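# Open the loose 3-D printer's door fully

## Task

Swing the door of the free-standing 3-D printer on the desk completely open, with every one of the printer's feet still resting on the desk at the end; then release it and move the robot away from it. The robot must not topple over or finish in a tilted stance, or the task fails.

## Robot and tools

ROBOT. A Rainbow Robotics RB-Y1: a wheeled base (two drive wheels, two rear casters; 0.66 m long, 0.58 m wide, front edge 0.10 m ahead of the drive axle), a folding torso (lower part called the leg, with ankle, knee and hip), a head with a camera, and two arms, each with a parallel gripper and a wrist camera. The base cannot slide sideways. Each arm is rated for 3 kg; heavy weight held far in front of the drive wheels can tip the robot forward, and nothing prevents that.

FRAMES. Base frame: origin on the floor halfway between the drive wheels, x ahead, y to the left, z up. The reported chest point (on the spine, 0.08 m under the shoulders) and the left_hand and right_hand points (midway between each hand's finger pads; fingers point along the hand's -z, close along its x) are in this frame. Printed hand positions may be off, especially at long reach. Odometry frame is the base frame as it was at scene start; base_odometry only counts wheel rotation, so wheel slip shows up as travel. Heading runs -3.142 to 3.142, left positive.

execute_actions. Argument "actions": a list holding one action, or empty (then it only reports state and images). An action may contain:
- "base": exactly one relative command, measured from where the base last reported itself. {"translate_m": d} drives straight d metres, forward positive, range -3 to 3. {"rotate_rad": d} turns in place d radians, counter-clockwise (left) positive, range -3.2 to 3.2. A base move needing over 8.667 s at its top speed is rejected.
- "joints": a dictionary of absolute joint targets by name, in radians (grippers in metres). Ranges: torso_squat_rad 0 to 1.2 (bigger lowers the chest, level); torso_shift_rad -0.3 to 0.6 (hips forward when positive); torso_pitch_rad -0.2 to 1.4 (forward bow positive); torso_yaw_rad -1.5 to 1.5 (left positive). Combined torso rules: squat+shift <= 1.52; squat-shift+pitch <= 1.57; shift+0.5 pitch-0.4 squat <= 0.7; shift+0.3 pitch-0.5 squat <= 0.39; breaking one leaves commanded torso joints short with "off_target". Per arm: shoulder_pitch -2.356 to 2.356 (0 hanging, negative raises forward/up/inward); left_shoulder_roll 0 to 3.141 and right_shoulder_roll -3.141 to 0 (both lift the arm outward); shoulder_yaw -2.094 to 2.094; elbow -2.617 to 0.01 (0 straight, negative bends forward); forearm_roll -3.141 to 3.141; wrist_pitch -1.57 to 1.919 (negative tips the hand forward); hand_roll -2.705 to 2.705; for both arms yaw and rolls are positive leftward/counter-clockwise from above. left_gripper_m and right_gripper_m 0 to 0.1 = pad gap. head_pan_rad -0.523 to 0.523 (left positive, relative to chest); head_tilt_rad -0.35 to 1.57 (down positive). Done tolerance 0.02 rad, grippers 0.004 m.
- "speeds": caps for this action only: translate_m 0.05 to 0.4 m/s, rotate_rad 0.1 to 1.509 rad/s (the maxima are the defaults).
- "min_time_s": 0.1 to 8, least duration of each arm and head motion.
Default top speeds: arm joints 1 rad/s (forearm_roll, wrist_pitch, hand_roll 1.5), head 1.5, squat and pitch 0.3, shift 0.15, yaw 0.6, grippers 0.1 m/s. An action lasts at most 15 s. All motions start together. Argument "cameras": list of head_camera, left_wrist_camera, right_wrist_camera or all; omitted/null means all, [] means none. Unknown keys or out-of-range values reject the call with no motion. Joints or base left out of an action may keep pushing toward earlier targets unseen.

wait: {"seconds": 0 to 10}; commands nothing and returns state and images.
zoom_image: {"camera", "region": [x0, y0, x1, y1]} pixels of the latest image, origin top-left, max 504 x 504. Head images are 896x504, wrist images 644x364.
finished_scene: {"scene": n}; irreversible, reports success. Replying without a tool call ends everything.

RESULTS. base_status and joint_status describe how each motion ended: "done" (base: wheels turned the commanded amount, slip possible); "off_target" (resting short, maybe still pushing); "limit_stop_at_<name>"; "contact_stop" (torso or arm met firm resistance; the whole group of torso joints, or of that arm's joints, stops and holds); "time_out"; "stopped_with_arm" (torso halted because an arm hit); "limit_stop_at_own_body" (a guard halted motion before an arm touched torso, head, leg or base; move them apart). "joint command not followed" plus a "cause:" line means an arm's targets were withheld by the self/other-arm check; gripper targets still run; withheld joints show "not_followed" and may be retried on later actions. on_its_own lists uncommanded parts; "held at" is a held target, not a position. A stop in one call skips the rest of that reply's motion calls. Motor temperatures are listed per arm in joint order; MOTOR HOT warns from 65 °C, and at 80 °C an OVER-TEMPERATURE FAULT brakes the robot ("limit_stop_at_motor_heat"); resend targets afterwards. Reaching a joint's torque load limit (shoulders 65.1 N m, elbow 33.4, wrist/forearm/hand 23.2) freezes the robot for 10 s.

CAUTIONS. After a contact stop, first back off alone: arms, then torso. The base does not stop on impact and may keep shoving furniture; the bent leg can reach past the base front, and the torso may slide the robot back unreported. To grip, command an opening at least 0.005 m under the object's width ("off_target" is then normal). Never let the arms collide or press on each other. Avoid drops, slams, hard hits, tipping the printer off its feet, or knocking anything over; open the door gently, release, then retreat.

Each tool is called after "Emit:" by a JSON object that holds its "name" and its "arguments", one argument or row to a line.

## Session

Emit:
{"name": "execute_actions", "arguments": {
  "actions": []
}}

Scene clock: 0.00 s.
Motor temperatures (°C, as the motors report them): left_arm=[33 25 29 30 37 43 39] | right_arm=[27 31 29 31 32 32 30]
base_odometry: x=+0.000 y=+0.000 heading=+0.000 (m, m, rad; odometry frame)
base_status: not commanded
joint_positions: torso_squat_rad=+0.350 torso_shift_rad=+0.001 torso_pitch_rad=+0.001 torso_yaw_rad=+0.000 left_shoulder_pitch_rad=+0.036 left_shoulder_roll_rad=+0.014 left_shoulder_yaw_rad=+0.010 left_elbow_rad=-0.117 left_forearm_roll_rad=+0.008 left_wrist_pitch_rad=+0.047 left_hand_roll_rad=+0.024 left_gripper_m=+0.100 right_shoulder_pitch_rad=+0.052 right_shoulder_roll_rad=-0.040 right_shoulder_yaw_rad=-0.022 right_elbow_rad=-0.291 right_forearm_roll_rad=-0.039 right_wrist_pitch_rad=-0.008 right_hand_roll_rad=+0.002 right_gripper_m=+0.099 head_pan_rad=+0.000 head_tilt_rad=+0.400
joint_status: not commanded
chest: x=-0.2272 y=-0.0007 z=+1.2475 quat_wxyz=(+1.000, +0.000, +0.000, +0.000) (m; base frame)
left_hand: x=-0.2076 y=+0.2313 z=+0.5627 quat_wxyz=(+0.999, +0.007, -0.018, +0.027) (m; base frame)
right_hand: x=-0.1223 y=-0.2563 z=+0.5717 quat_wxyz=(+0.991, -0.021, -0.125, -0.035) (m; base frame)
pictures: head_camera, left_wrist_camera, right_wrist_camera
camera_calibration (this result's frames):
head_camera: T_world_to_cam=[[0.00133689, -0.999991, -0.00404421, 0.00162063], [-0.37857, 0.00323712, -0.925567, 1.32267], [0.925572, 0.00276839, -0.378562, 0.679478], [0, 0, 0, 1]] pos_world=[-0.128184, -0.0045421, 1.48145]
left_wrist_camera: T_world_to_cam=[[0.999779, 0.0191149, 0.00871921, 0.203782], [0.00815087, -0.735398, 0.677586, -0.183945], [0.0193641, -0.677366, -0.735392, 0.663495], [0, 0, 0, 1]] pos_world=[-0.215085, 0.310261, 0.610791]
right_wrist_camera: T_world_to_cam=[[-0.969701, 0.00474794, -0.24425, 0.0209366], [-0.143487, 0.798111, 0.585175, -0.117553], [0.197717, 0.602491, -0.773248, 0.709707], [0, 0, 0, 1]] pos_world=[-0.136886, -0.333871, 0.622683]
Images, in order (width x height): head_camera 896x504, left_wrist_camera 644x364, right_wrist_camera 644x364.

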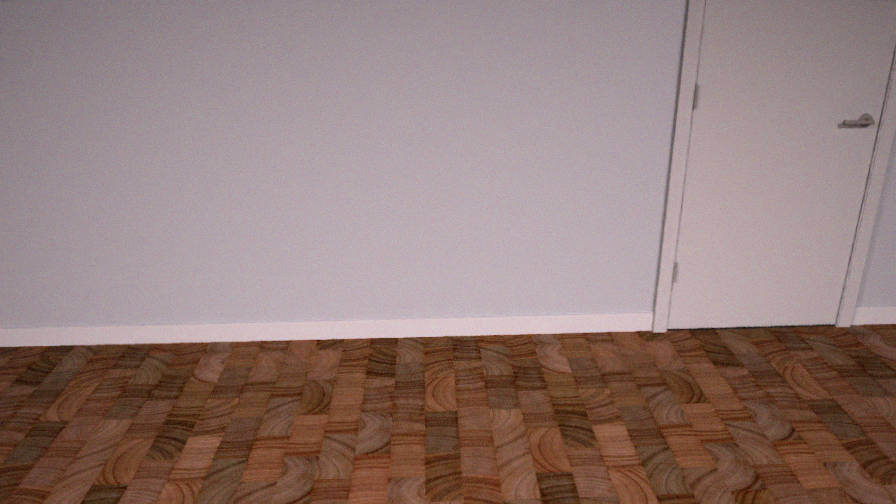

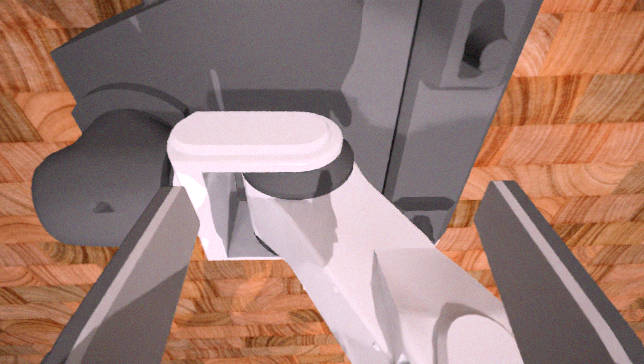

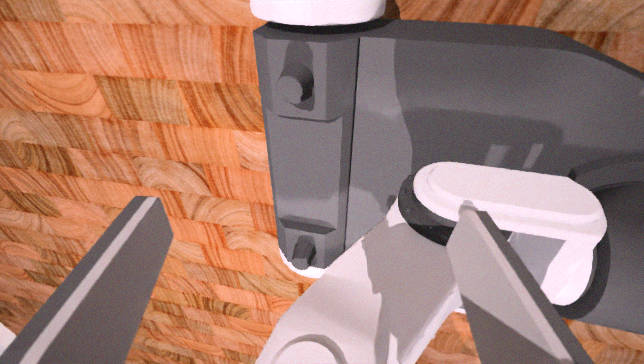

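Emit:
{"name": "execute_actions", "arguments": {
  "actions": [
    {"joints":{"head_pan_rad":-0.52,"head_tilt_rad":0.3,"left_forearm_roll_rad":1.35,"left_wrist_pitch_rad":-1.09,"left_hand_roll_rad":1.57,"left_shoulder_roll_rad":0.1,"right_forearm_roll_rad":-1.85,"right_wrist_pitch_rad":-1.16,"right_hand_roll_rad":-1.57,"right_elbow_rad":-0.08,"right_shoulder_roll_rad":-0.1}}
  ]
}}

Scene clock: 50.73 s.
Motor temperatures (°C, as the motors report them): left_arm=[33 25 29 30 37 43 39] | right_arm=[27 31 29 31 32 32 30]
base_odometry: x=+0.000 y=+0.000 heading=+0.000 (m, m, rad; odometry frame)
base_status: not commanded
joint_positions: torso_squat_rad=+0.350 torso_shift_rad=+0.001 torso_pitch_rad=+0.001 torso_yaw_rad=+0.000 left_shoulder_pitch_rad=+0.036 left_shoulder_roll_rad=+0.100 left_shoulder_yaw_rad=+0.010 left_elbow_rad=-0.117 left_forearm_roll_rad=+1.350 left_wrist_pitch_rad=-1.090 left_hand_roll_rad=+1.570 left_gripper_m=+0.100 right_shoulder_pitch_rad=+0.052 right_shoulder_roll_rad=-0.100 right_shoulder_yaw_rad=-0.022 right_elbow_rad=-0.080 right_forearm_roll_rad=-1.850 right_wrist_pitch_rad=-1.160 right_hand_roll_rad=-1.570 right_gripper_m=+0.099 head_pan_rad=-0.520 head_tilt_rad=+0.300
joint_status: all done
chest: x=-0.2272 y=-0.0007 z=+1.2475 quat_wxyz=(+1.000, +0.000, +0.000, +0.000) (m; base frame)
left_hand: x=-0.1666 y=+0.4830 z=+0.7138 quat_wxyz=(+0.070, -0.083, -0.562, +0.820) (m; base frame)
right_hand: x=-0.2966 y=-0.4839 z=+0.7232 quat_wxyz=(-0.142, -0.067, -0.581, -0.799) (m; base frame)
pictures: head_camera, left_wrist_camera, right_wrist_camera
camera_calibration (this result's frames):
head_camera: T_world_to_cam=[[-0.495487, -0.868609, -0.00340815, -0.101066], [-0.245772, 0.143958, -0.958578, 1.39779], [0.83312, -0.474125, -0.284809, 0.524442], [0, 0, 0, 1]] pos_world=[-0.143462, -0.0403598, 1.48892]
left_wrist_camera: T_world_to_cam=[[-0.96906, 0.244329, -0.0350072, -0.248975], [-0.125773, -0.366775, 0.921769, -0.47624], [0.212375, 0.897653, 0.386157, -0.584878], [0, 0, 0, 1]] pos_world=[-0.176956, 0.411177, 0.656122]
right_wrist_camera: T_world_to_cam=[[0.958675, -0.284492, 0.00249364, 0.143564], [0.101874, 0.35145, 0.930647, -0.442837], [-0.265638, -0.891934, 0.365909, -0.685965], [0, 0, 0, 1]] pos_world=[-0.274736, -0.415358, 0.662768]
Images, in order (width x height): head_camera 896x504, left_wrist_camera 644x364, right_wrist_camera 644x364.

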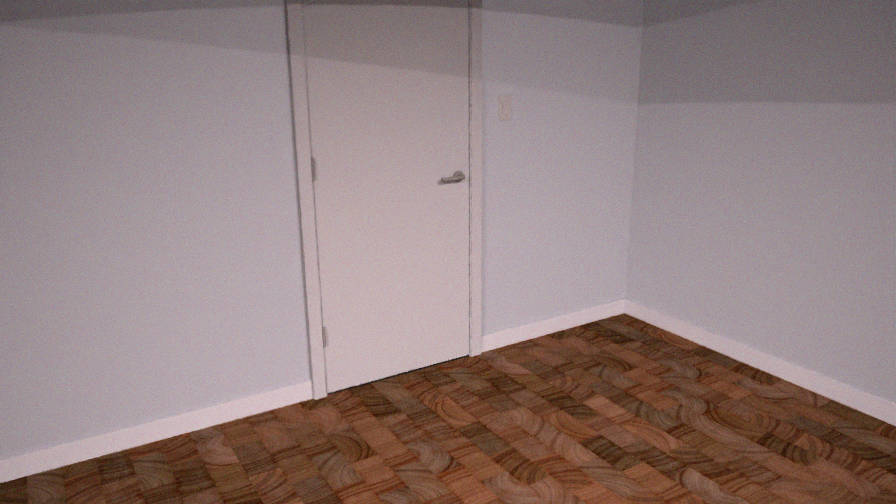

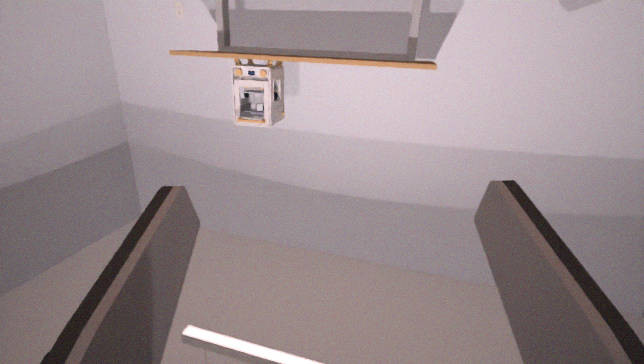

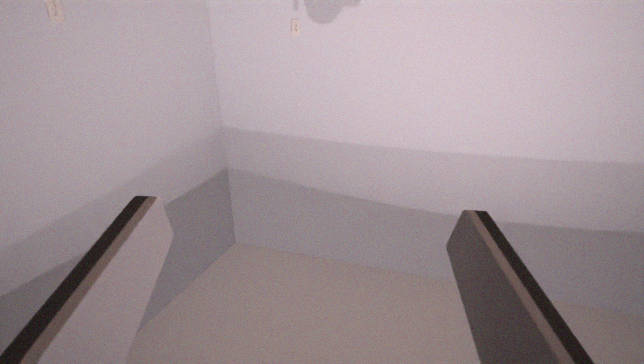

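Emit:
{"name": "zoom_image", "arguments": {
  "camera": "left_wrist_camera",
  "region": [210, 40, 310, 140]
}}

Emit:
{"name": "zoom_image", "arguments": {
  "camera": "left_wrist_camera",
  "region": [150, 0, 450, 140]
}}

Region (210, 40, 310, 140) of left_wrist_camera's 644x364 image, scaled by 5.040, with more detail than that image has.

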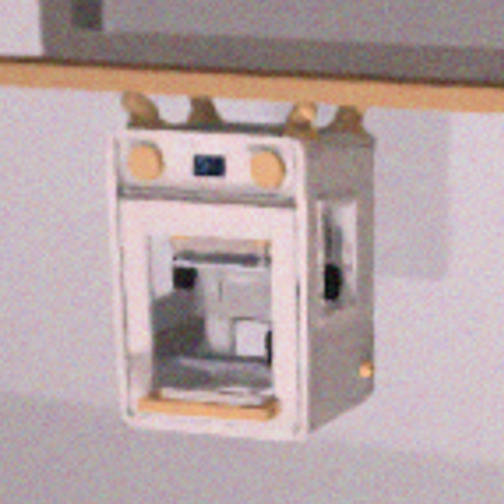

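Region (150, 0, 450, 140) of left_wrist_camera's 644x364 image, scaled by 1.680, with more detail than that image has; it fills the top 235 rows of this view, and the rest is white.

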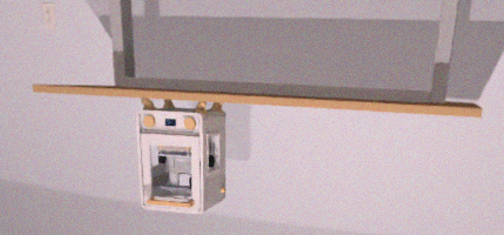

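Emit:
{"name": "execute_actions", "arguments": {
  "actions": [
    {"base":{"rotate_rad":1.14},"joints":{"head_pan_rad":0.05,"head_tilt_rad":0.2}}
  ],
  "cameras": ["head_camera"]
}}

Scene clock: 109.03 s.
Motor temperatures (°C, as the motors report them): left_arm=[32 25 29 30 37 43 39] | right_arm=[27 31 29 31 32 32 30]
base_odometry: x=+0.000 y=+0.000 heading=+1.140 (m, m, rad; odometry frame)
base_status: done
joint_positions: torso_squat_rad=+0.350 torso_shift_rad=+0.001 torso_pitch_rad=+0.001 torso_yaw_rad=+0.000 left_shoulder_pitch_rad=+0.036 left_shoulder_roll_rad=+0.100 left_shoulder_yaw_rad=+0.010 left_elbow_rad=-0.117 left_forearm_roll_rad=+1.350 left_wrist_pitch_rad=-1.090 left_hand_roll_rad=+1.570 left_gripper_m=+0.100 right_shoulder_pitch_rad=+0.052 right_shoulder_roll_rad=-0.100 right_shoulder_yaw_rad=-0.022 right_elbow_rad=-0.080 right_forearm_roll_rad=-1.850 right_wrist_pitch_rad=-1.160 right_hand_roll_rad=-1.570 right_gripper_m=+0.099 head_pan_rad=+0.050 head_tilt_rad=+0.200
joint_status: all done
chest: x=-0.2272 y=-0.0007 z=+1.2475 quat_wxyz=(+1.000, +0.000, +0.000, +0.000) (m; base frame)
left_hand: x=-0.1666 y=+0.4830 z=+0.7138 quat_wxyz=(+0.070, -0.083, -0.562, +0.820) (m; base frame)
right_hand: x=-0.2966 y=-0.4839 z=+0.7232 quat_wxyz=(-0.142, -0.067, -0.581, -0.799) (m; base frame)
pictures: head_camera
camera_calibration (this result's frames):
head_camera: T_world_to_cam=[[0.0518702, -0.998647, -0.00382684, 0.0116343], [-0.187552, -0.00597758, -0.982236, 1.44386], [0.980884, 0.0516665, -0.187608, 0.414462], [0, 0, 0, 1]] pos_world=[-0.136344, -0.00116449, 1.49601]
Images, in order (width x height): head_camera 896x504.

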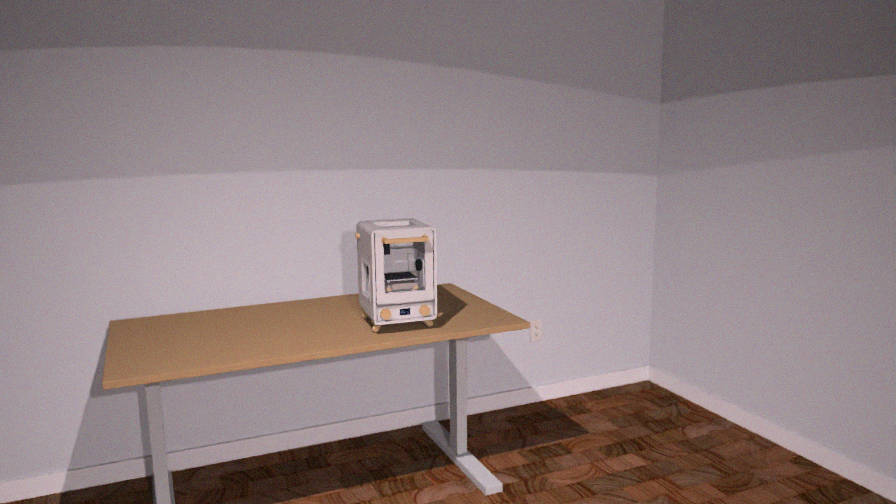

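Emit:
{"name": "zoom_image", "arguments": {
  "camera": "head_camera",
  "region": [340, 205, 470, 345]
}}

Region (340, 205, 470, 345) of head_camera's 896x504 image, scaled by 3.600, with more detail than that image has; it fills the left 468 columns of this view, and the rest is white.

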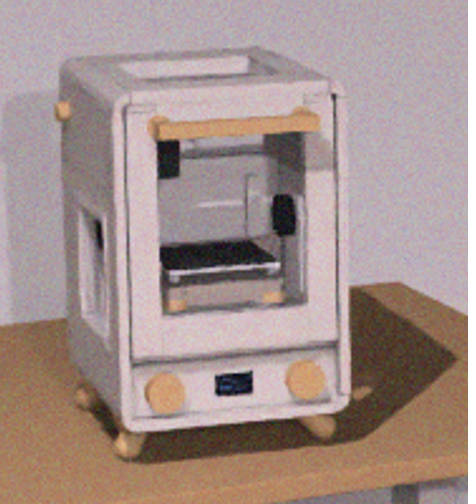

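Emit:
{"name": "zoom_image", "arguments": {
  "camera": "head_camera",
  "region": [400, 300, 560, 504]
}}

Emit:
{"name": "zoom_image", "arguments": {
  "camera": "head_camera",
  "region": [90, 300, 250, 504]
}}

Region (400, 300, 560, 504) of head_camera's 896x504 image, scaled by 2.471, with more detail than that image has; it fills the left 395 columns of this view, and the rest is white.

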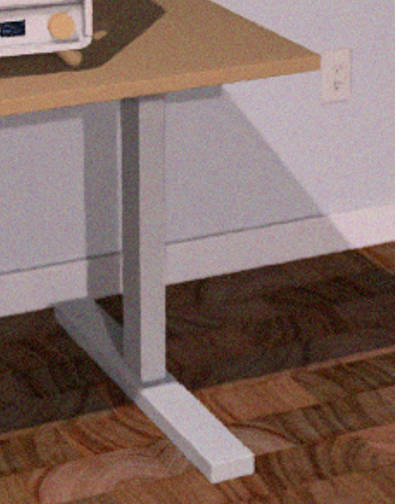

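Region (90, 300, 250, 504) of head_camera's 896x504 image, scaled by 2.471, with more detail than that image has; it fills the left 395 columns of this view, and the rest is white.

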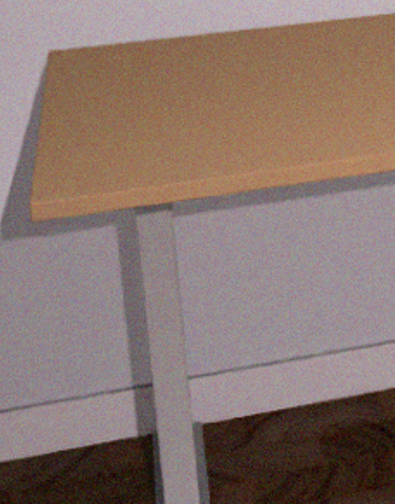

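Emit:
{"name": "execute_actions", "arguments": {
  "actions": [
    {"base":{"translate_m":1.65},"joints":{"torso_squat_rad":0.75,"torso_pitch_rad":0.4,"head_pan_rad":0.42,"head_tilt_rad":0.08,"left_shoulder_pitch_rad":-2.244,"left_shoulder_roll_rad":1.075,"left_shoulder_yaw_rad":-1.118,"left_elbow_rad":-1.890,"left_forearm_roll_rad":0.257,"left_wrist_pitch_rad":1.682,"left_hand_roll_rad":-0.180,"left_gripper_m":0.08,"right_shoulder_pitch_rad":-0.803,"right_shoulder_roll_rad":-0.714,"right_shoulder_yaw_rad":0.079,"right_elbow_rad":-1.810,"right_forearm_roll_rad":-1.956,"right_wrist_pitch_rad":0.918,"right_hand_roll_rad":-2.194,"right_gripper_m":0.06},"min_time_s":3.8}
  ]
}}

Scene clock: 234.70 s.
Motor temperatures (°C, as the motors report them): left_arm=[33 25 29 30 37 43 39] | right_arm=[27 31 29 31 32 32 30]
base_odometry: x=+0.689 y=+1.499 heading=+1.140 (m, m, rad; odometry frame)
base_status: done
joint_positions: torso_squat_rad=+0.750 torso_shift_rad=+0.001 torso_pitch_rad=+0.400 torso_yaw_rad=+0.000 left_shoulder_pitch_rad=-2.244 left_shoulder_roll_rad=+1.075 left_shoulder_yaw_rad=-1.118 left_elbow_rad=-1.890 left_forearm_roll_rad=+0.257 left_wrist_pitch_rad=+1.682 left_hand_roll_rad=-0.180 left_gripper_m=+0.080 right_shoulder_pitch_rad=-0.803 right_shoulder_roll_rad=-0.714 right_shoulder_yaw_rad=+0.079 right_elbow_rad=-1.810 right_forearm_roll_rad=-1.956 right_wrist_pitch_rad=+0.918 right_hand_roll_rad=-2.194 right_gripper_m=+0.060 head_pan_rad=+0.420 head_tilt_rad=+0.080
joint_status: all done
chest: x=-0.1071 y=-0.0006 z=+1.0777 quat_wxyz=(+0.980, +0.000, +0.199, +0.000) (m; base frame)
left_hand: x=+0.4217 y=+0.1295 z=+1.3810 quat_wxyz=(+0.503, +0.602, -0.493, -0.375) (m; base frame)
right_hand: x=+0.3449 y=-0.0453 z=+1.0637 quat_wxyz=(+0.435, +0.558, +0.434, -0.558) (m; base frame)
pictures: head_camera, left_wrist_camera, right_wrist_camera
camera_calibration (this result's frames):
head_camera: T_world_to_cam=[[0.376463, -0.912004, -0.162866, 0.203219], [-0.446632, -0.0246454, -0.894378, 1.17746], [0.811662, 0.409441, -0.416608, 0.471431], [0, 0, 0, 1]] pos_world=[0.0667428, 0.021332, 1.28259]
left_wrist_camera: T_world_to_cam=[[0.263661, -0.964482, 0.0160139, -0.00292114], [-0.497296, -0.150134, -0.854492, 1.43474], [0.826546, 0.217332, -0.519218, 0.429341], [0, 0, 0, 1]] pos_world=[0.359392, 0.119276, 1.44894]
right_wrist_camera: T_world_to_cam=[[-0.0579984, 0.0124774, 0.998239, -1.04261], [0.584968, -0.809856, 0.0441098, -0.255424], [0.80898, 0.586496, 0.0396715, -0.205617], [0, 0, 0, 1]] pos_world=[0.255285, -0.073254, 1.0602]
Images, in order (width x height): head_camera 896x504, left_wrist_camera 644x364, right_wrist_camera 644x364.

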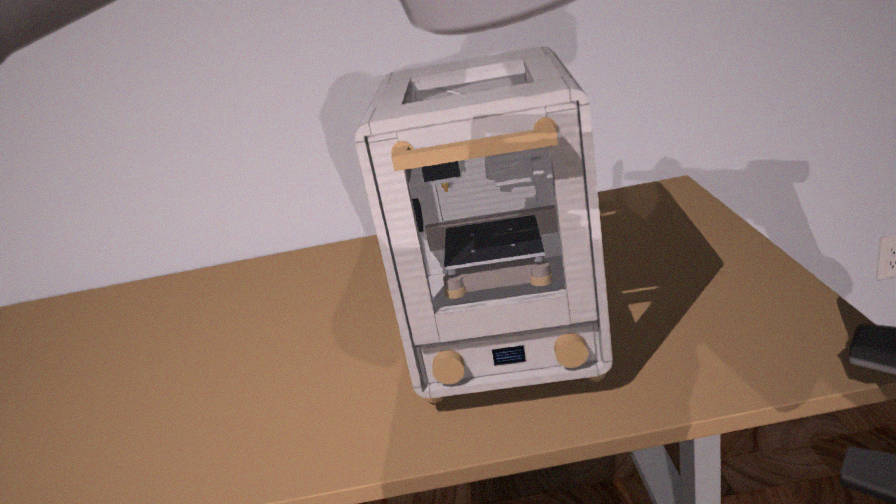

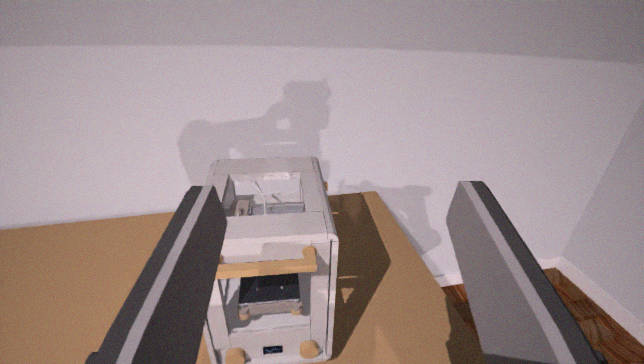

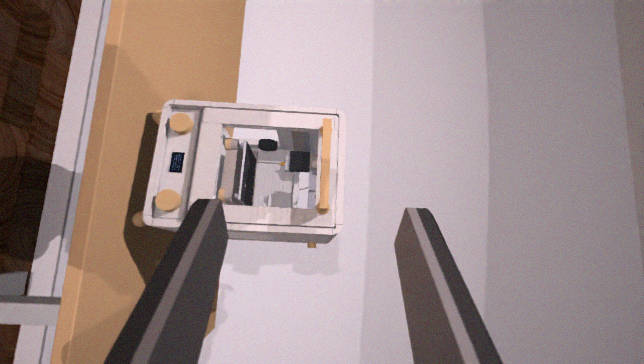

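Emit:
{"name": "execute_actions", "arguments": {
  "actions": []
}}

Scene clock: 281.07 s.
Motor temperatures (°C, as the motors report them): left_arm=[34 25 29 30 37 43 39] | right_arm=[27 32 29 31 32 32 30]
base_odometry: x=+0.689 y=+1.499 heading=+1.140 (m, m, rad; odometry frame)
base_status: done
joint_positions: torso_squat_rad=+0.750 torso_shift_rad=+0.001 torso_pitch_rad=+0.400 torso_yaw_rad=+0.000 left_shoulder_pitch_rad=-2.244 left_shoulder_roll_rad=+1.075 left_shoulder_yaw_rad=-1.118 left_elbow_rad=-1.890 left_forearm_roll_rad=+0.257 left_wrist_pitch_rad=+1.682 left_hand_roll_rad=-0.180 left_gripper_m=+0.080 right_shoulder_pitch_rad=-0.803 right_shoulder_roll_rad=-0.714 right_shoulder_yaw_rad=+0.079 right_elbow_rad=-1.810 right_forearm_roll_rad=-1.956 right_wrist_pitch_rad=+0.918 right_hand_roll_rad=-2.194 right_gripper_m=+0.060 head_pan_rad=+0.420 head_tilt_rad=+0.080
joint_status: all done
chest: x=-0.1071 y=-0.0006 z=+1.0777 quat_wxyz=(+0.980, +0.000, +0.199, +0.000) (m; base frame)
left_hand: x=+0.4217 y=+0.1295 z=+1.3810 quat_wxyz=(+0.503, +0.602, -0.493, -0.375) (m; base frame)
right_hand: x=+0.3449 y=-0.0453 z=+1.0637 quat_wxyz=(+0.435, +0.558, +0.434, -0.558) (m; base frame)
pictures: head_camera, left_wrist_camera, right_wrist_camera
camera_calibration (this result's frames):
head_camera: T_world_to_cam=[[0.376463, -0.912004, -0.162865, 0.203219], [-0.44663, -0.0246452, -0.894379, 1.17746], [0.811663, 0.409441, -0.416607, 0.471431], [0, 0, 0, 1]] pos_world=[0.0667408, 0.0213318, 1.28259]
left_wrist_camera: T_world_to_cam=[[0.263661, -0.964483, 0.016014, -0.0029208], [-0.497295, -0.150133, -0.854493, 1.43474], [0.826547, 0.217333, -0.519217, 0.429341], [0, 0, 0, 1]] pos_world=[0.359389, 0.119276, 1.44894]
right_wrist_camera: T_world_to_cam=[[-0.0580001, 0.0124775, 0.998239, -1.04261], [0.584968, -0.809856, 0.0441109, -0.255425], [0.80898, 0.586496, 0.0396727, -0.205617], [0, 0, 0, 1]] pos_world=[0.255284, -0.0732542, 1.0602]
Images, in order (width x height): head_camera 896x504, left_wrist_camera 644x364, right_wrist_camera 644x364.

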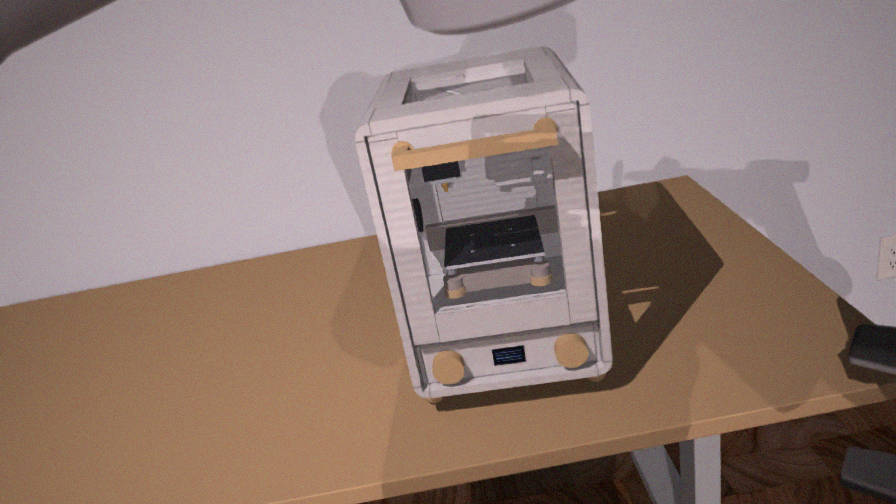

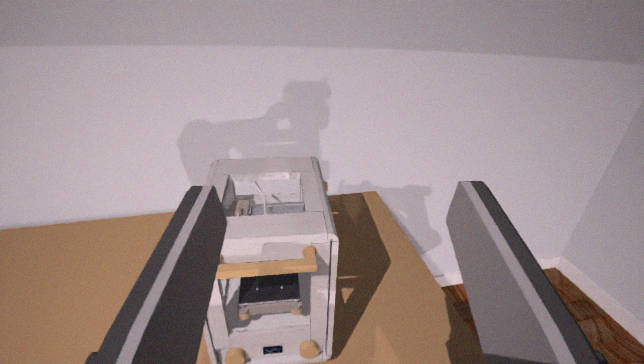

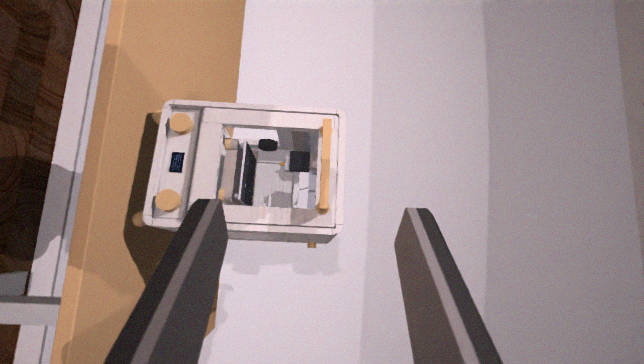

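Emit:
{"name": "zoom_image", "arguments": {
  "camera": "head_camera",
  "region": [340, 30, 630, 230]
}}

Emit:
{"name": "zoom_image", "arguments": {
  "camera": "head_camera",
  "region": [370, 250, 660, 430]
}}

Emit:
{"name": "zoom_image", "arguments": {
  "camera": "right_wrist_camera",
  "region": [120, 80, 380, 270]
}}

Region (340, 30, 630, 230) of head_camera's 896x504 image, scaled by 1.738, with more detail than that image has; it fills the top 348 rows of this view, and the rest is white.

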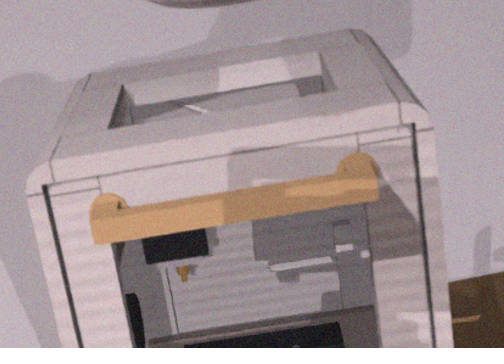

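Region (370, 250, 660, 430) of head_camera's 896x504 image, scaled by 1.738, with more detail than that image has; it fills the top 313 rows of this view, and the rest is white.

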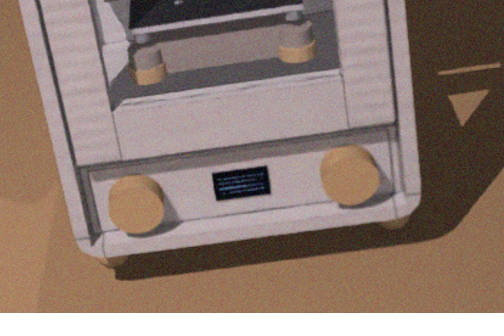

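Region (120, 80, 380, 270) of right_wrist_camera's 644x364 image, scaled by 1.938, with more detail than that image has; it fills the top 368 rows of this view, and the rest is white.

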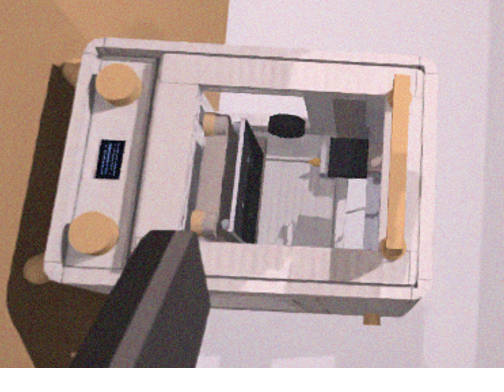

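Emit:
{"name": "zoom_image", "arguments": {
  "camera": "head_camera",
  "region": [345, 110, 465, 190]
}}

Emit:
{"name": "zoom_image", "arguments": {
  "camera": "head_camera",
  "region": [490, 80, 610, 160]
}}

Emit:
{"name": "zoom_image", "arguments": {
  "camera": "head_camera",
  "region": [390, 320, 510, 420]
}}

Emit:
{"name": "zoom_image", "arguments": {
  "camera": "head_camera",
  "region": [520, 295, 640, 395]
}}

Region (345, 110, 465, 190) of head_camera's 896x504 image, scaled by 4.200, with more detail than that image has.

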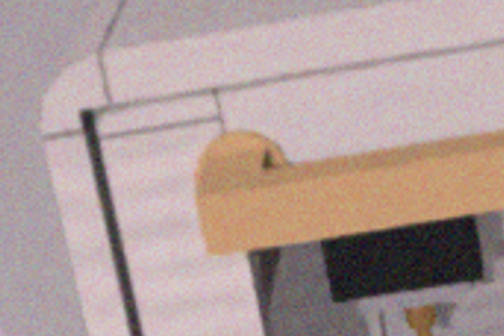

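Region (490, 80, 610, 160) of head_camera's 896x504 image, scaled by 4.200, with more detail than that image has.

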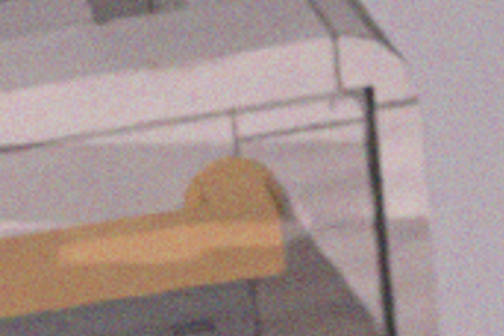

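Region (390, 320, 510, 420) of head_camera's 896x504 image, scaled by 4.200, with more detail than that image has.

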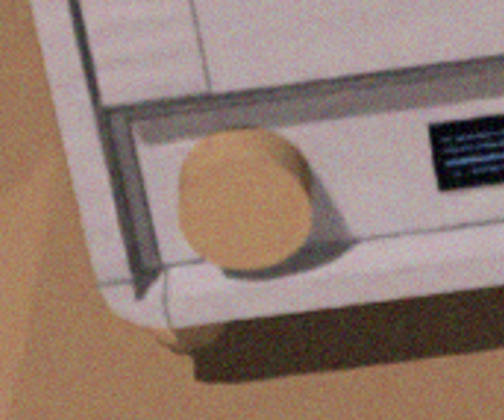

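Region (520, 295, 640, 395) of head_camera's 896x504 image, scaled by 4.200, with more detail than that image has.

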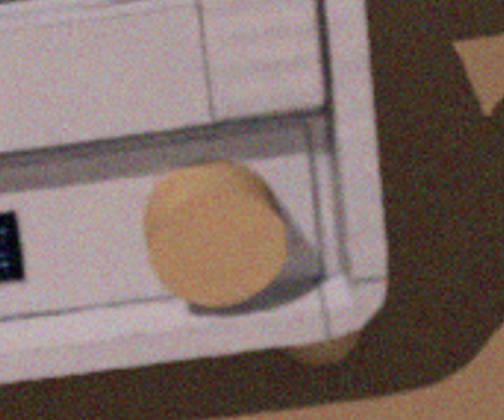

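Emit:
{"name": "zoom_image", "arguments": {
  "camera": "right_wrist_camera",
  "region": [270, 95, 360, 255]
}}

Emit:
{"name": "zoom_image", "arguments": {
  "camera": "right_wrist_camera",
  "region": [130, 90, 240, 240]
}}

Emit:
{"name": "zoom_image", "arguments": {
  "camera": "left_wrist_camera",
  "region": [190, 200, 350, 364]
}}

Region (270, 95, 360, 255) of right_wrist_camera's 644x364 image, scaled by 3.150, with more detail than that image has; it fills the left 284 columns of this view, and the rest is white.

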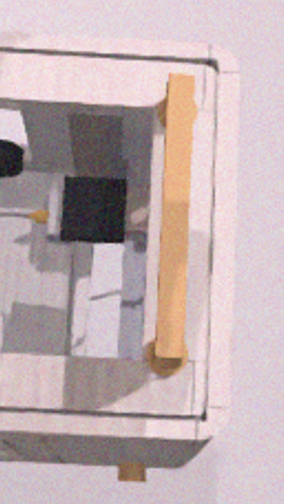

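Region (130, 90, 240, 240) of right_wrist_camera's 644x364 image, scaled by 3.360, with more detail than that image has; it fills the left 370 columns of this view, and the rest is white.

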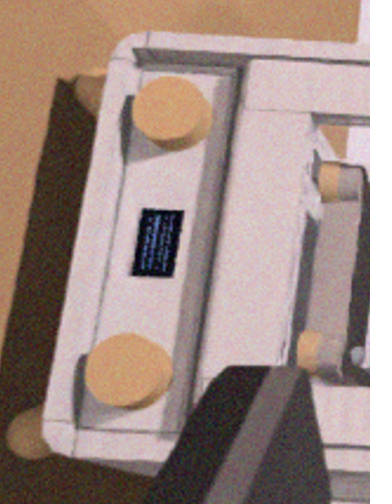

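Region (190, 200, 350, 364) of left_wrist_camera's 644x364 image, scaled by 3.073, with more detail than that image has; it fills the left 492 columns of this view, and the rest is white.

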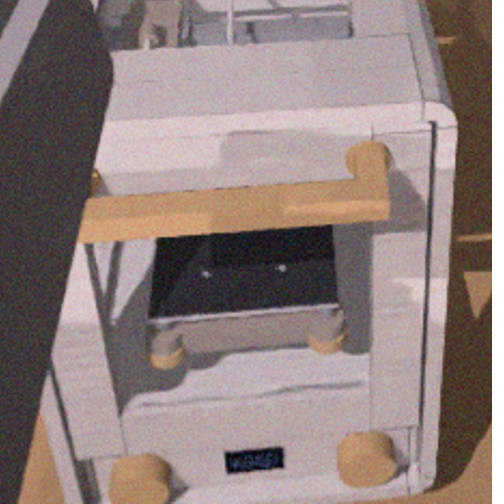

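Emit:
{"name": "execute_actions", "arguments": {
  "actions": [
    {"base": {"rotate_rad": 0.38}, "joints": {"torso_squat_rad": 0.705, "head_pan_rad": 0.0, "head_tilt_rad": 0.1}}
  ]
}}

Scene clock: 403.13 s.
Motor temperatures (°C, as the motors report them): left_arm=[34 25 29 30 37 43 39] | right_arm=[28 32 29 31 32 32 30]
base_odometry: x=+0.689 y=+1.499 heading=+1.520 (m, m, rad; odometry frame)
base_status: done
joint_positions: torso_squat_rad=+0.705 torso_shift_rad=+0.001 torso_pitch_rad=+0.400 torso_yaw_rad=+0.000 left_shoulder_pitch_rad=-2.244 left_shoulder_roll_rad=+1.075 left_shoulder_yaw_rad=-1.118 left_elbow_rad=-1.890 left_forearm_roll_rad=+0.257 left_wrist_pitch_rad=+1.682 left_hand_roll_rad=-0.180 left_gripper_m=+0.080 right_shoulder_pitch_rad=-0.803 right_shoulder_roll_rad=-0.714 right_shoulder_yaw_rad=+0.079 right_elbow_rad=-1.810 right_forearm_roll_rad=-1.956 right_wrist_pitch_rad=+0.918 right_hand_roll_rad=-2.194 right_gripper_m=+0.060 head_pan_rad=+0.000 head_tilt_rad=+0.100
joint_status: all done
chest: x=-0.1071 y=-0.0006 z=+1.0986 quat_wxyz=(+0.980, +0.000, +0.199, +0.000) (m; base frame)
left_hand: x=+0.4217 y=+0.1294 z=+1.4020 quat_wxyz=(+0.503, +0.602, -0.493, -0.375) (m; base frame)
right_hand: x=+0.3449 y=-0.0453 z=+1.0847 quat_wxyz=(+0.435, +0.558, +0.434, -0.558) (m; base frame)
pictures: head_camera, left_wrist_camera, right_wrist_camera
camera_calibration (this result's frames):
head_camera: T_world_to_cam=[[0.00108952, -0.99999, -0.00424897, 0.0010551], [-0.468642, 0.0032429, -0.883382, 1.18199], [0.883387, 0.00295371, -0.468634, 0.546846], [0, 0, 0, 1]] pos_world=[0.0708529, -0.00439322, 1.30042]
left_wrist_camera: T_world_to_cam=[[0.263621, -0.964493, 0.0160298, -0.0032826], [-0.497217, -0.150105, -0.854543, 1.45269], [0.826607, 0.217306, -0.519133, 0.440127], [0, 0, 0, 1]] pos_world=[0.359354, 0.119247, 1.46992]
right_wrist_camera: T_world_to_cam=[[-0.057985, 0.0125715, 0.998238, -1.06349], [0.584948, -0.809867, 0.0441772, -0.256449], [0.808996, 0.586479, 0.0396065, -0.206358], [0, 0, 0, 1]] pos_world=[0.255285, -0.0732948, 1.08112]
Images, in order (width x height): head_camera 896x504, left_wrist_camera 644x364, right_wrist_camera 644x364.

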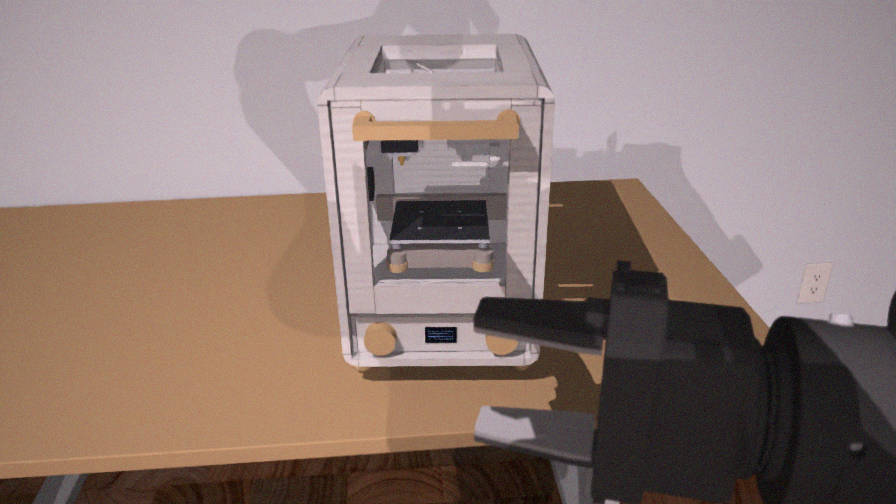

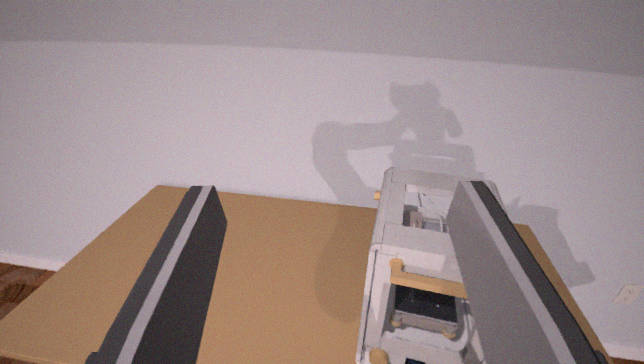

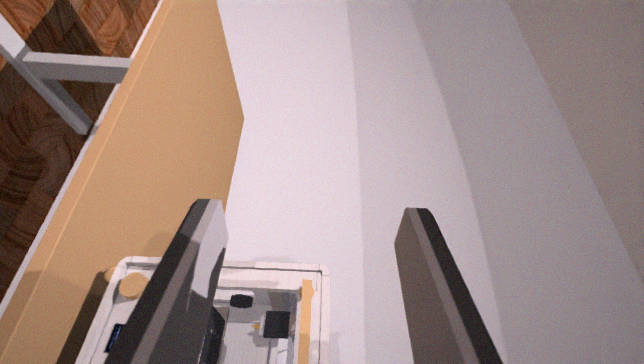

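Emit:
{"name": "zoom_image", "arguments": {
  "camera": "head_camera",
  "region": [310, 25, 570, 155]
}}

Emit:
{"name": "zoom_image", "arguments": {
  "camera": "head_camera",
  "region": [320, 270, 560, 390]
}}

Region (310, 25, 570, 155) of head_camera's 896x504 image, scaled by 1.938, with more detail than that image has.

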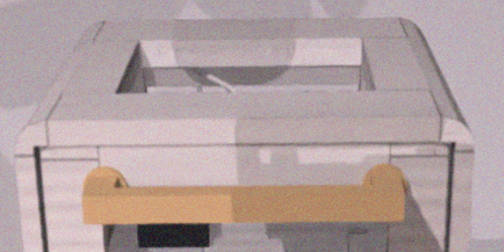

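Region (320, 270, 560, 390) of head_camera's 896x504 image, scaled by 2.100, with more detail than that image has.

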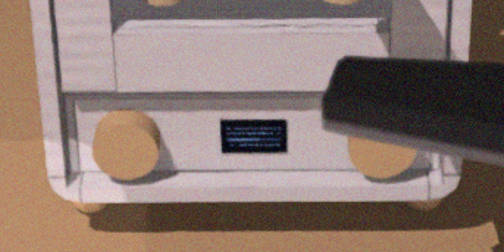

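Emit:
{"name": "execute_actions", "arguments": {
  "actions": [
    {"base": {"translate_m": 0.34}, "joints": {"head_tilt_rad": 0.27}}
  ]
}}

Scene clock: 438.47 s.
Motor temperatures (°C, as the motors report them): left_arm=[34 25 29 30 37 43 39] | right_arm=[28 32 29 31 32 32 30]
base_odometry: x=+0.706 y=+1.839 heading=+1.520 (m, m, rad; odometry frame)
base_status: done
joint_positions: torso_squat_rad=+0.705 torso_shift_rad=+0.001 torso_pitch_rad=+0.400 torso_yaw_rad=+0.000 left_shoulder_pitch_rad=-2.244 left_shoulder_roll_rad=+1.075 left_shoulder_yaw_rad=-1.118 left_elbow_rad=-1.890 left_forearm_roll_rad=+0.257 left_wrist_pitch_rad=+1.682 left_hand_roll_rad=-0.180 left_gripper_m=+0.080 right_shoulder_pitch_rad=-0.803 right_shoulder_roll_rad=-0.714 right_shoulder_yaw_rad=+0.079 right_elbow_rad=-1.810 right_forearm_roll_rad=-1.956 right_wrist_pitch_rad=+0.918 right_hand_roll_rad=-2.194 right_gripper_m=+0.060 head_pan_rad=+0.000 head_tilt_rad=+0.270
joint_status: all done
chest: x=-0.1071 y=-0.0006 z=+1.0986 quat_wxyz=(+0.980, +0.000, +0.199, +0.000) (m; base frame)
left_hand: x=+0.4217 y=+0.1294 z=+1.4019 quat_wxyz=(+0.503, +0.602, -0.493, -0.375) (m; base frame)
right_hand: x=+0.3449 y=-0.0453 z=+1.0846 quat_wxyz=(+0.435, +0.558, +0.434, -0.558) (m; base frame)
pictures: head_camera, left_wrist_camera, right_wrist_camera
camera_calibration (this result's frames):
head_camera: T_world_to_cam=[[0.000432455, -0.999991, -0.00432562, 0.00114691], [-0.611366, 0.00315868, -0.791342, 1.06344], [0.791348, 0.00298675, -0.611359, 0.727882], [0, 0, 0, 1]] pos_world=[0.0741416, -0.00438617, 1.28654]
left_wrist_camera: T_world_to_cam=[[0.263639, -0.96449, 0.0159491, -0.00318661], [-0.497306, -0.150067, -0.854498, 1.45263], [0.826547, 0.217347, -0.51921, 0.440186], [0, 0, 0, 1]] pos_world=[0.359408, 0.119245, 1.46987]
right_wrist_camera: T_world_to_cam=[[-0.0579748, 0.0125916, 0.998239, -1.06349], [0.585006, -0.809824, 0.0441904, -0.256468], [0.808954, 0.586538, 0.0395832, -0.206333], [0, 0, 0, 1]] pos_world=[0.255293, -0.0732806, 1.08112]
Images, in order (width x height): head_camera 896x504, left_wrist_camera 644x364, right_wrist_camera 644x364.

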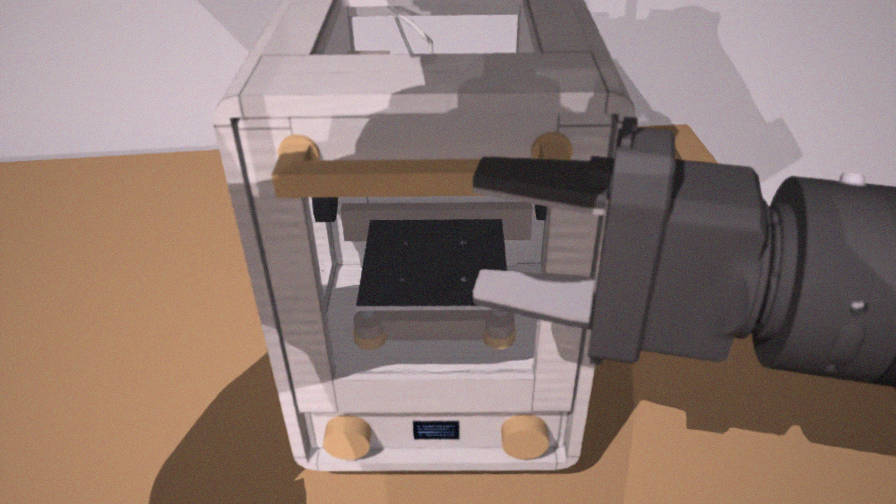

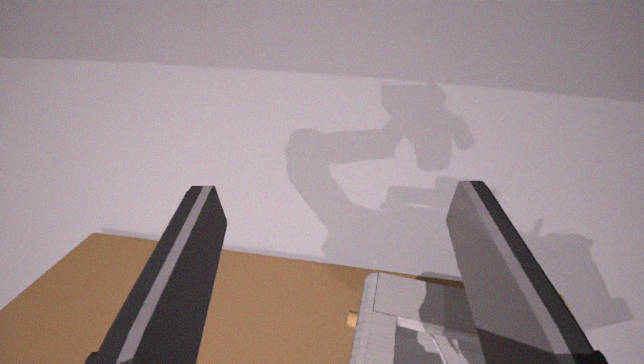

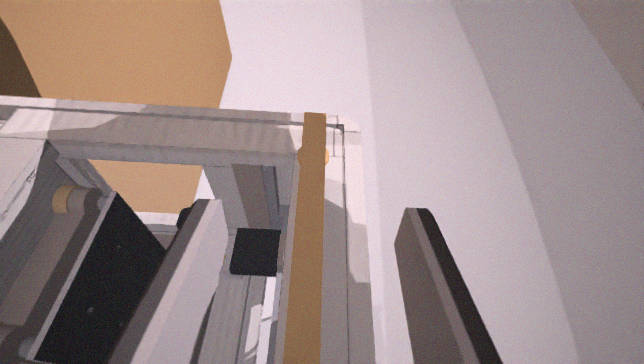

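Emit:
{"name": "zoom_image", "arguments": {
  "camera": "head_camera",
  "region": [205, 80, 365, 210]
}}

Emit:
{"name": "zoom_image", "arguments": {
  "camera": "head_camera",
  "region": [460, 80, 660, 230]
}}

Emit:
{"name": "zoom_image", "arguments": {
  "camera": "head_camera",
  "region": [270, 380, 430, 490]
}}

Emit:
{"name": "zoom_image", "arguments": {
  "camera": "head_camera",
  "region": [450, 360, 610, 480]
}}

Region (205, 80, 365, 210) of head_camera's 896x504 image, scaled by 3.150, with more detail than that image has; it fills the top 410 rows of this view, and the rest is white.

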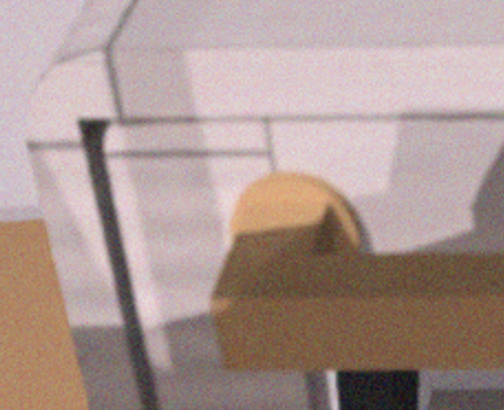

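Region (460, 80, 660, 230) of head_camera's 896x504 image, scaled by 2.520, with more detail than that image has; it fills the top 378 rows of this view, and the rest is white.

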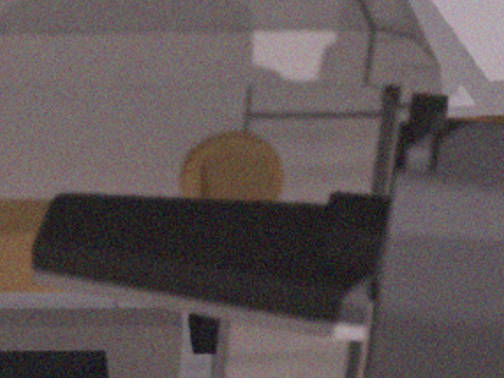

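Region (270, 380, 430, 490) of head_camera's 896x504 image, scaled by 3.150, with more detail than that image has; it fills the top 346 rows of this view, and the rest is white.

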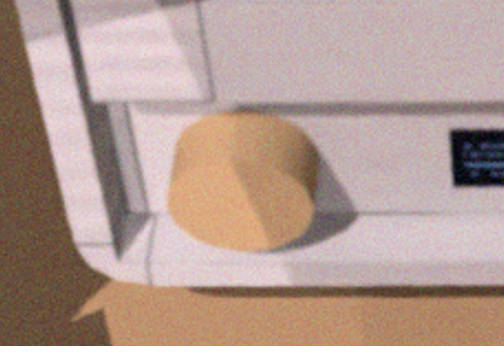

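Region (450, 360, 610, 480) of head_camera's 896x504 image, scaled by 3.150, with more detail than that image has; it fills the top 378 rows of this view, and the rest is white.

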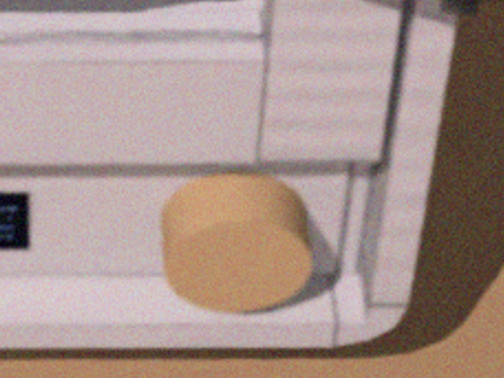

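Emit:
{"name": "zoom_image", "arguments": {
  "camera": "head_camera",
  "region": [460, 250, 620, 350]
}}

Emit:
{"name": "zoom_image", "arguments": {
  "camera": "right_wrist_camera",
  "region": [180, 90, 460, 364]
}}

Region (460, 250, 620, 350) of head_camera's 896x504 image, scaled by 3.150, with more detail than that image has; it fills the top 315 rows of this view, and the rest is white.

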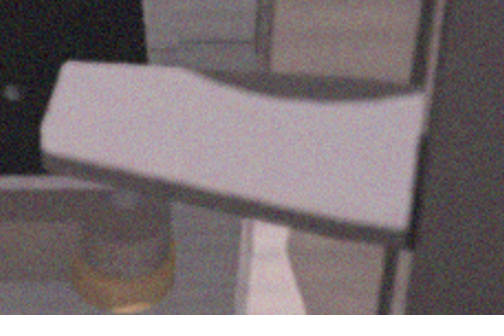

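Region (180, 90, 460, 364) of right_wrist_camera's 644x364 image, scaled by 1.800, with more detail than that image has; it fills the top 493 rows of this view, and the rest is white.

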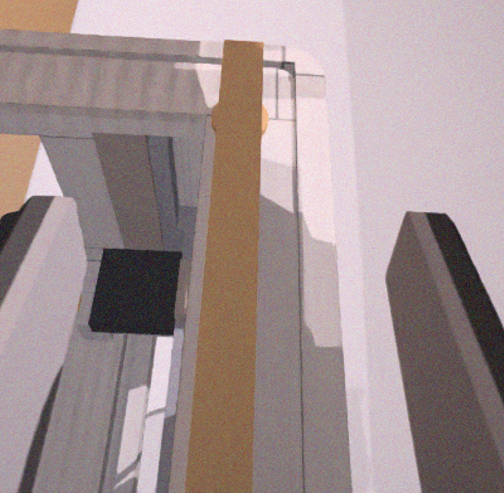

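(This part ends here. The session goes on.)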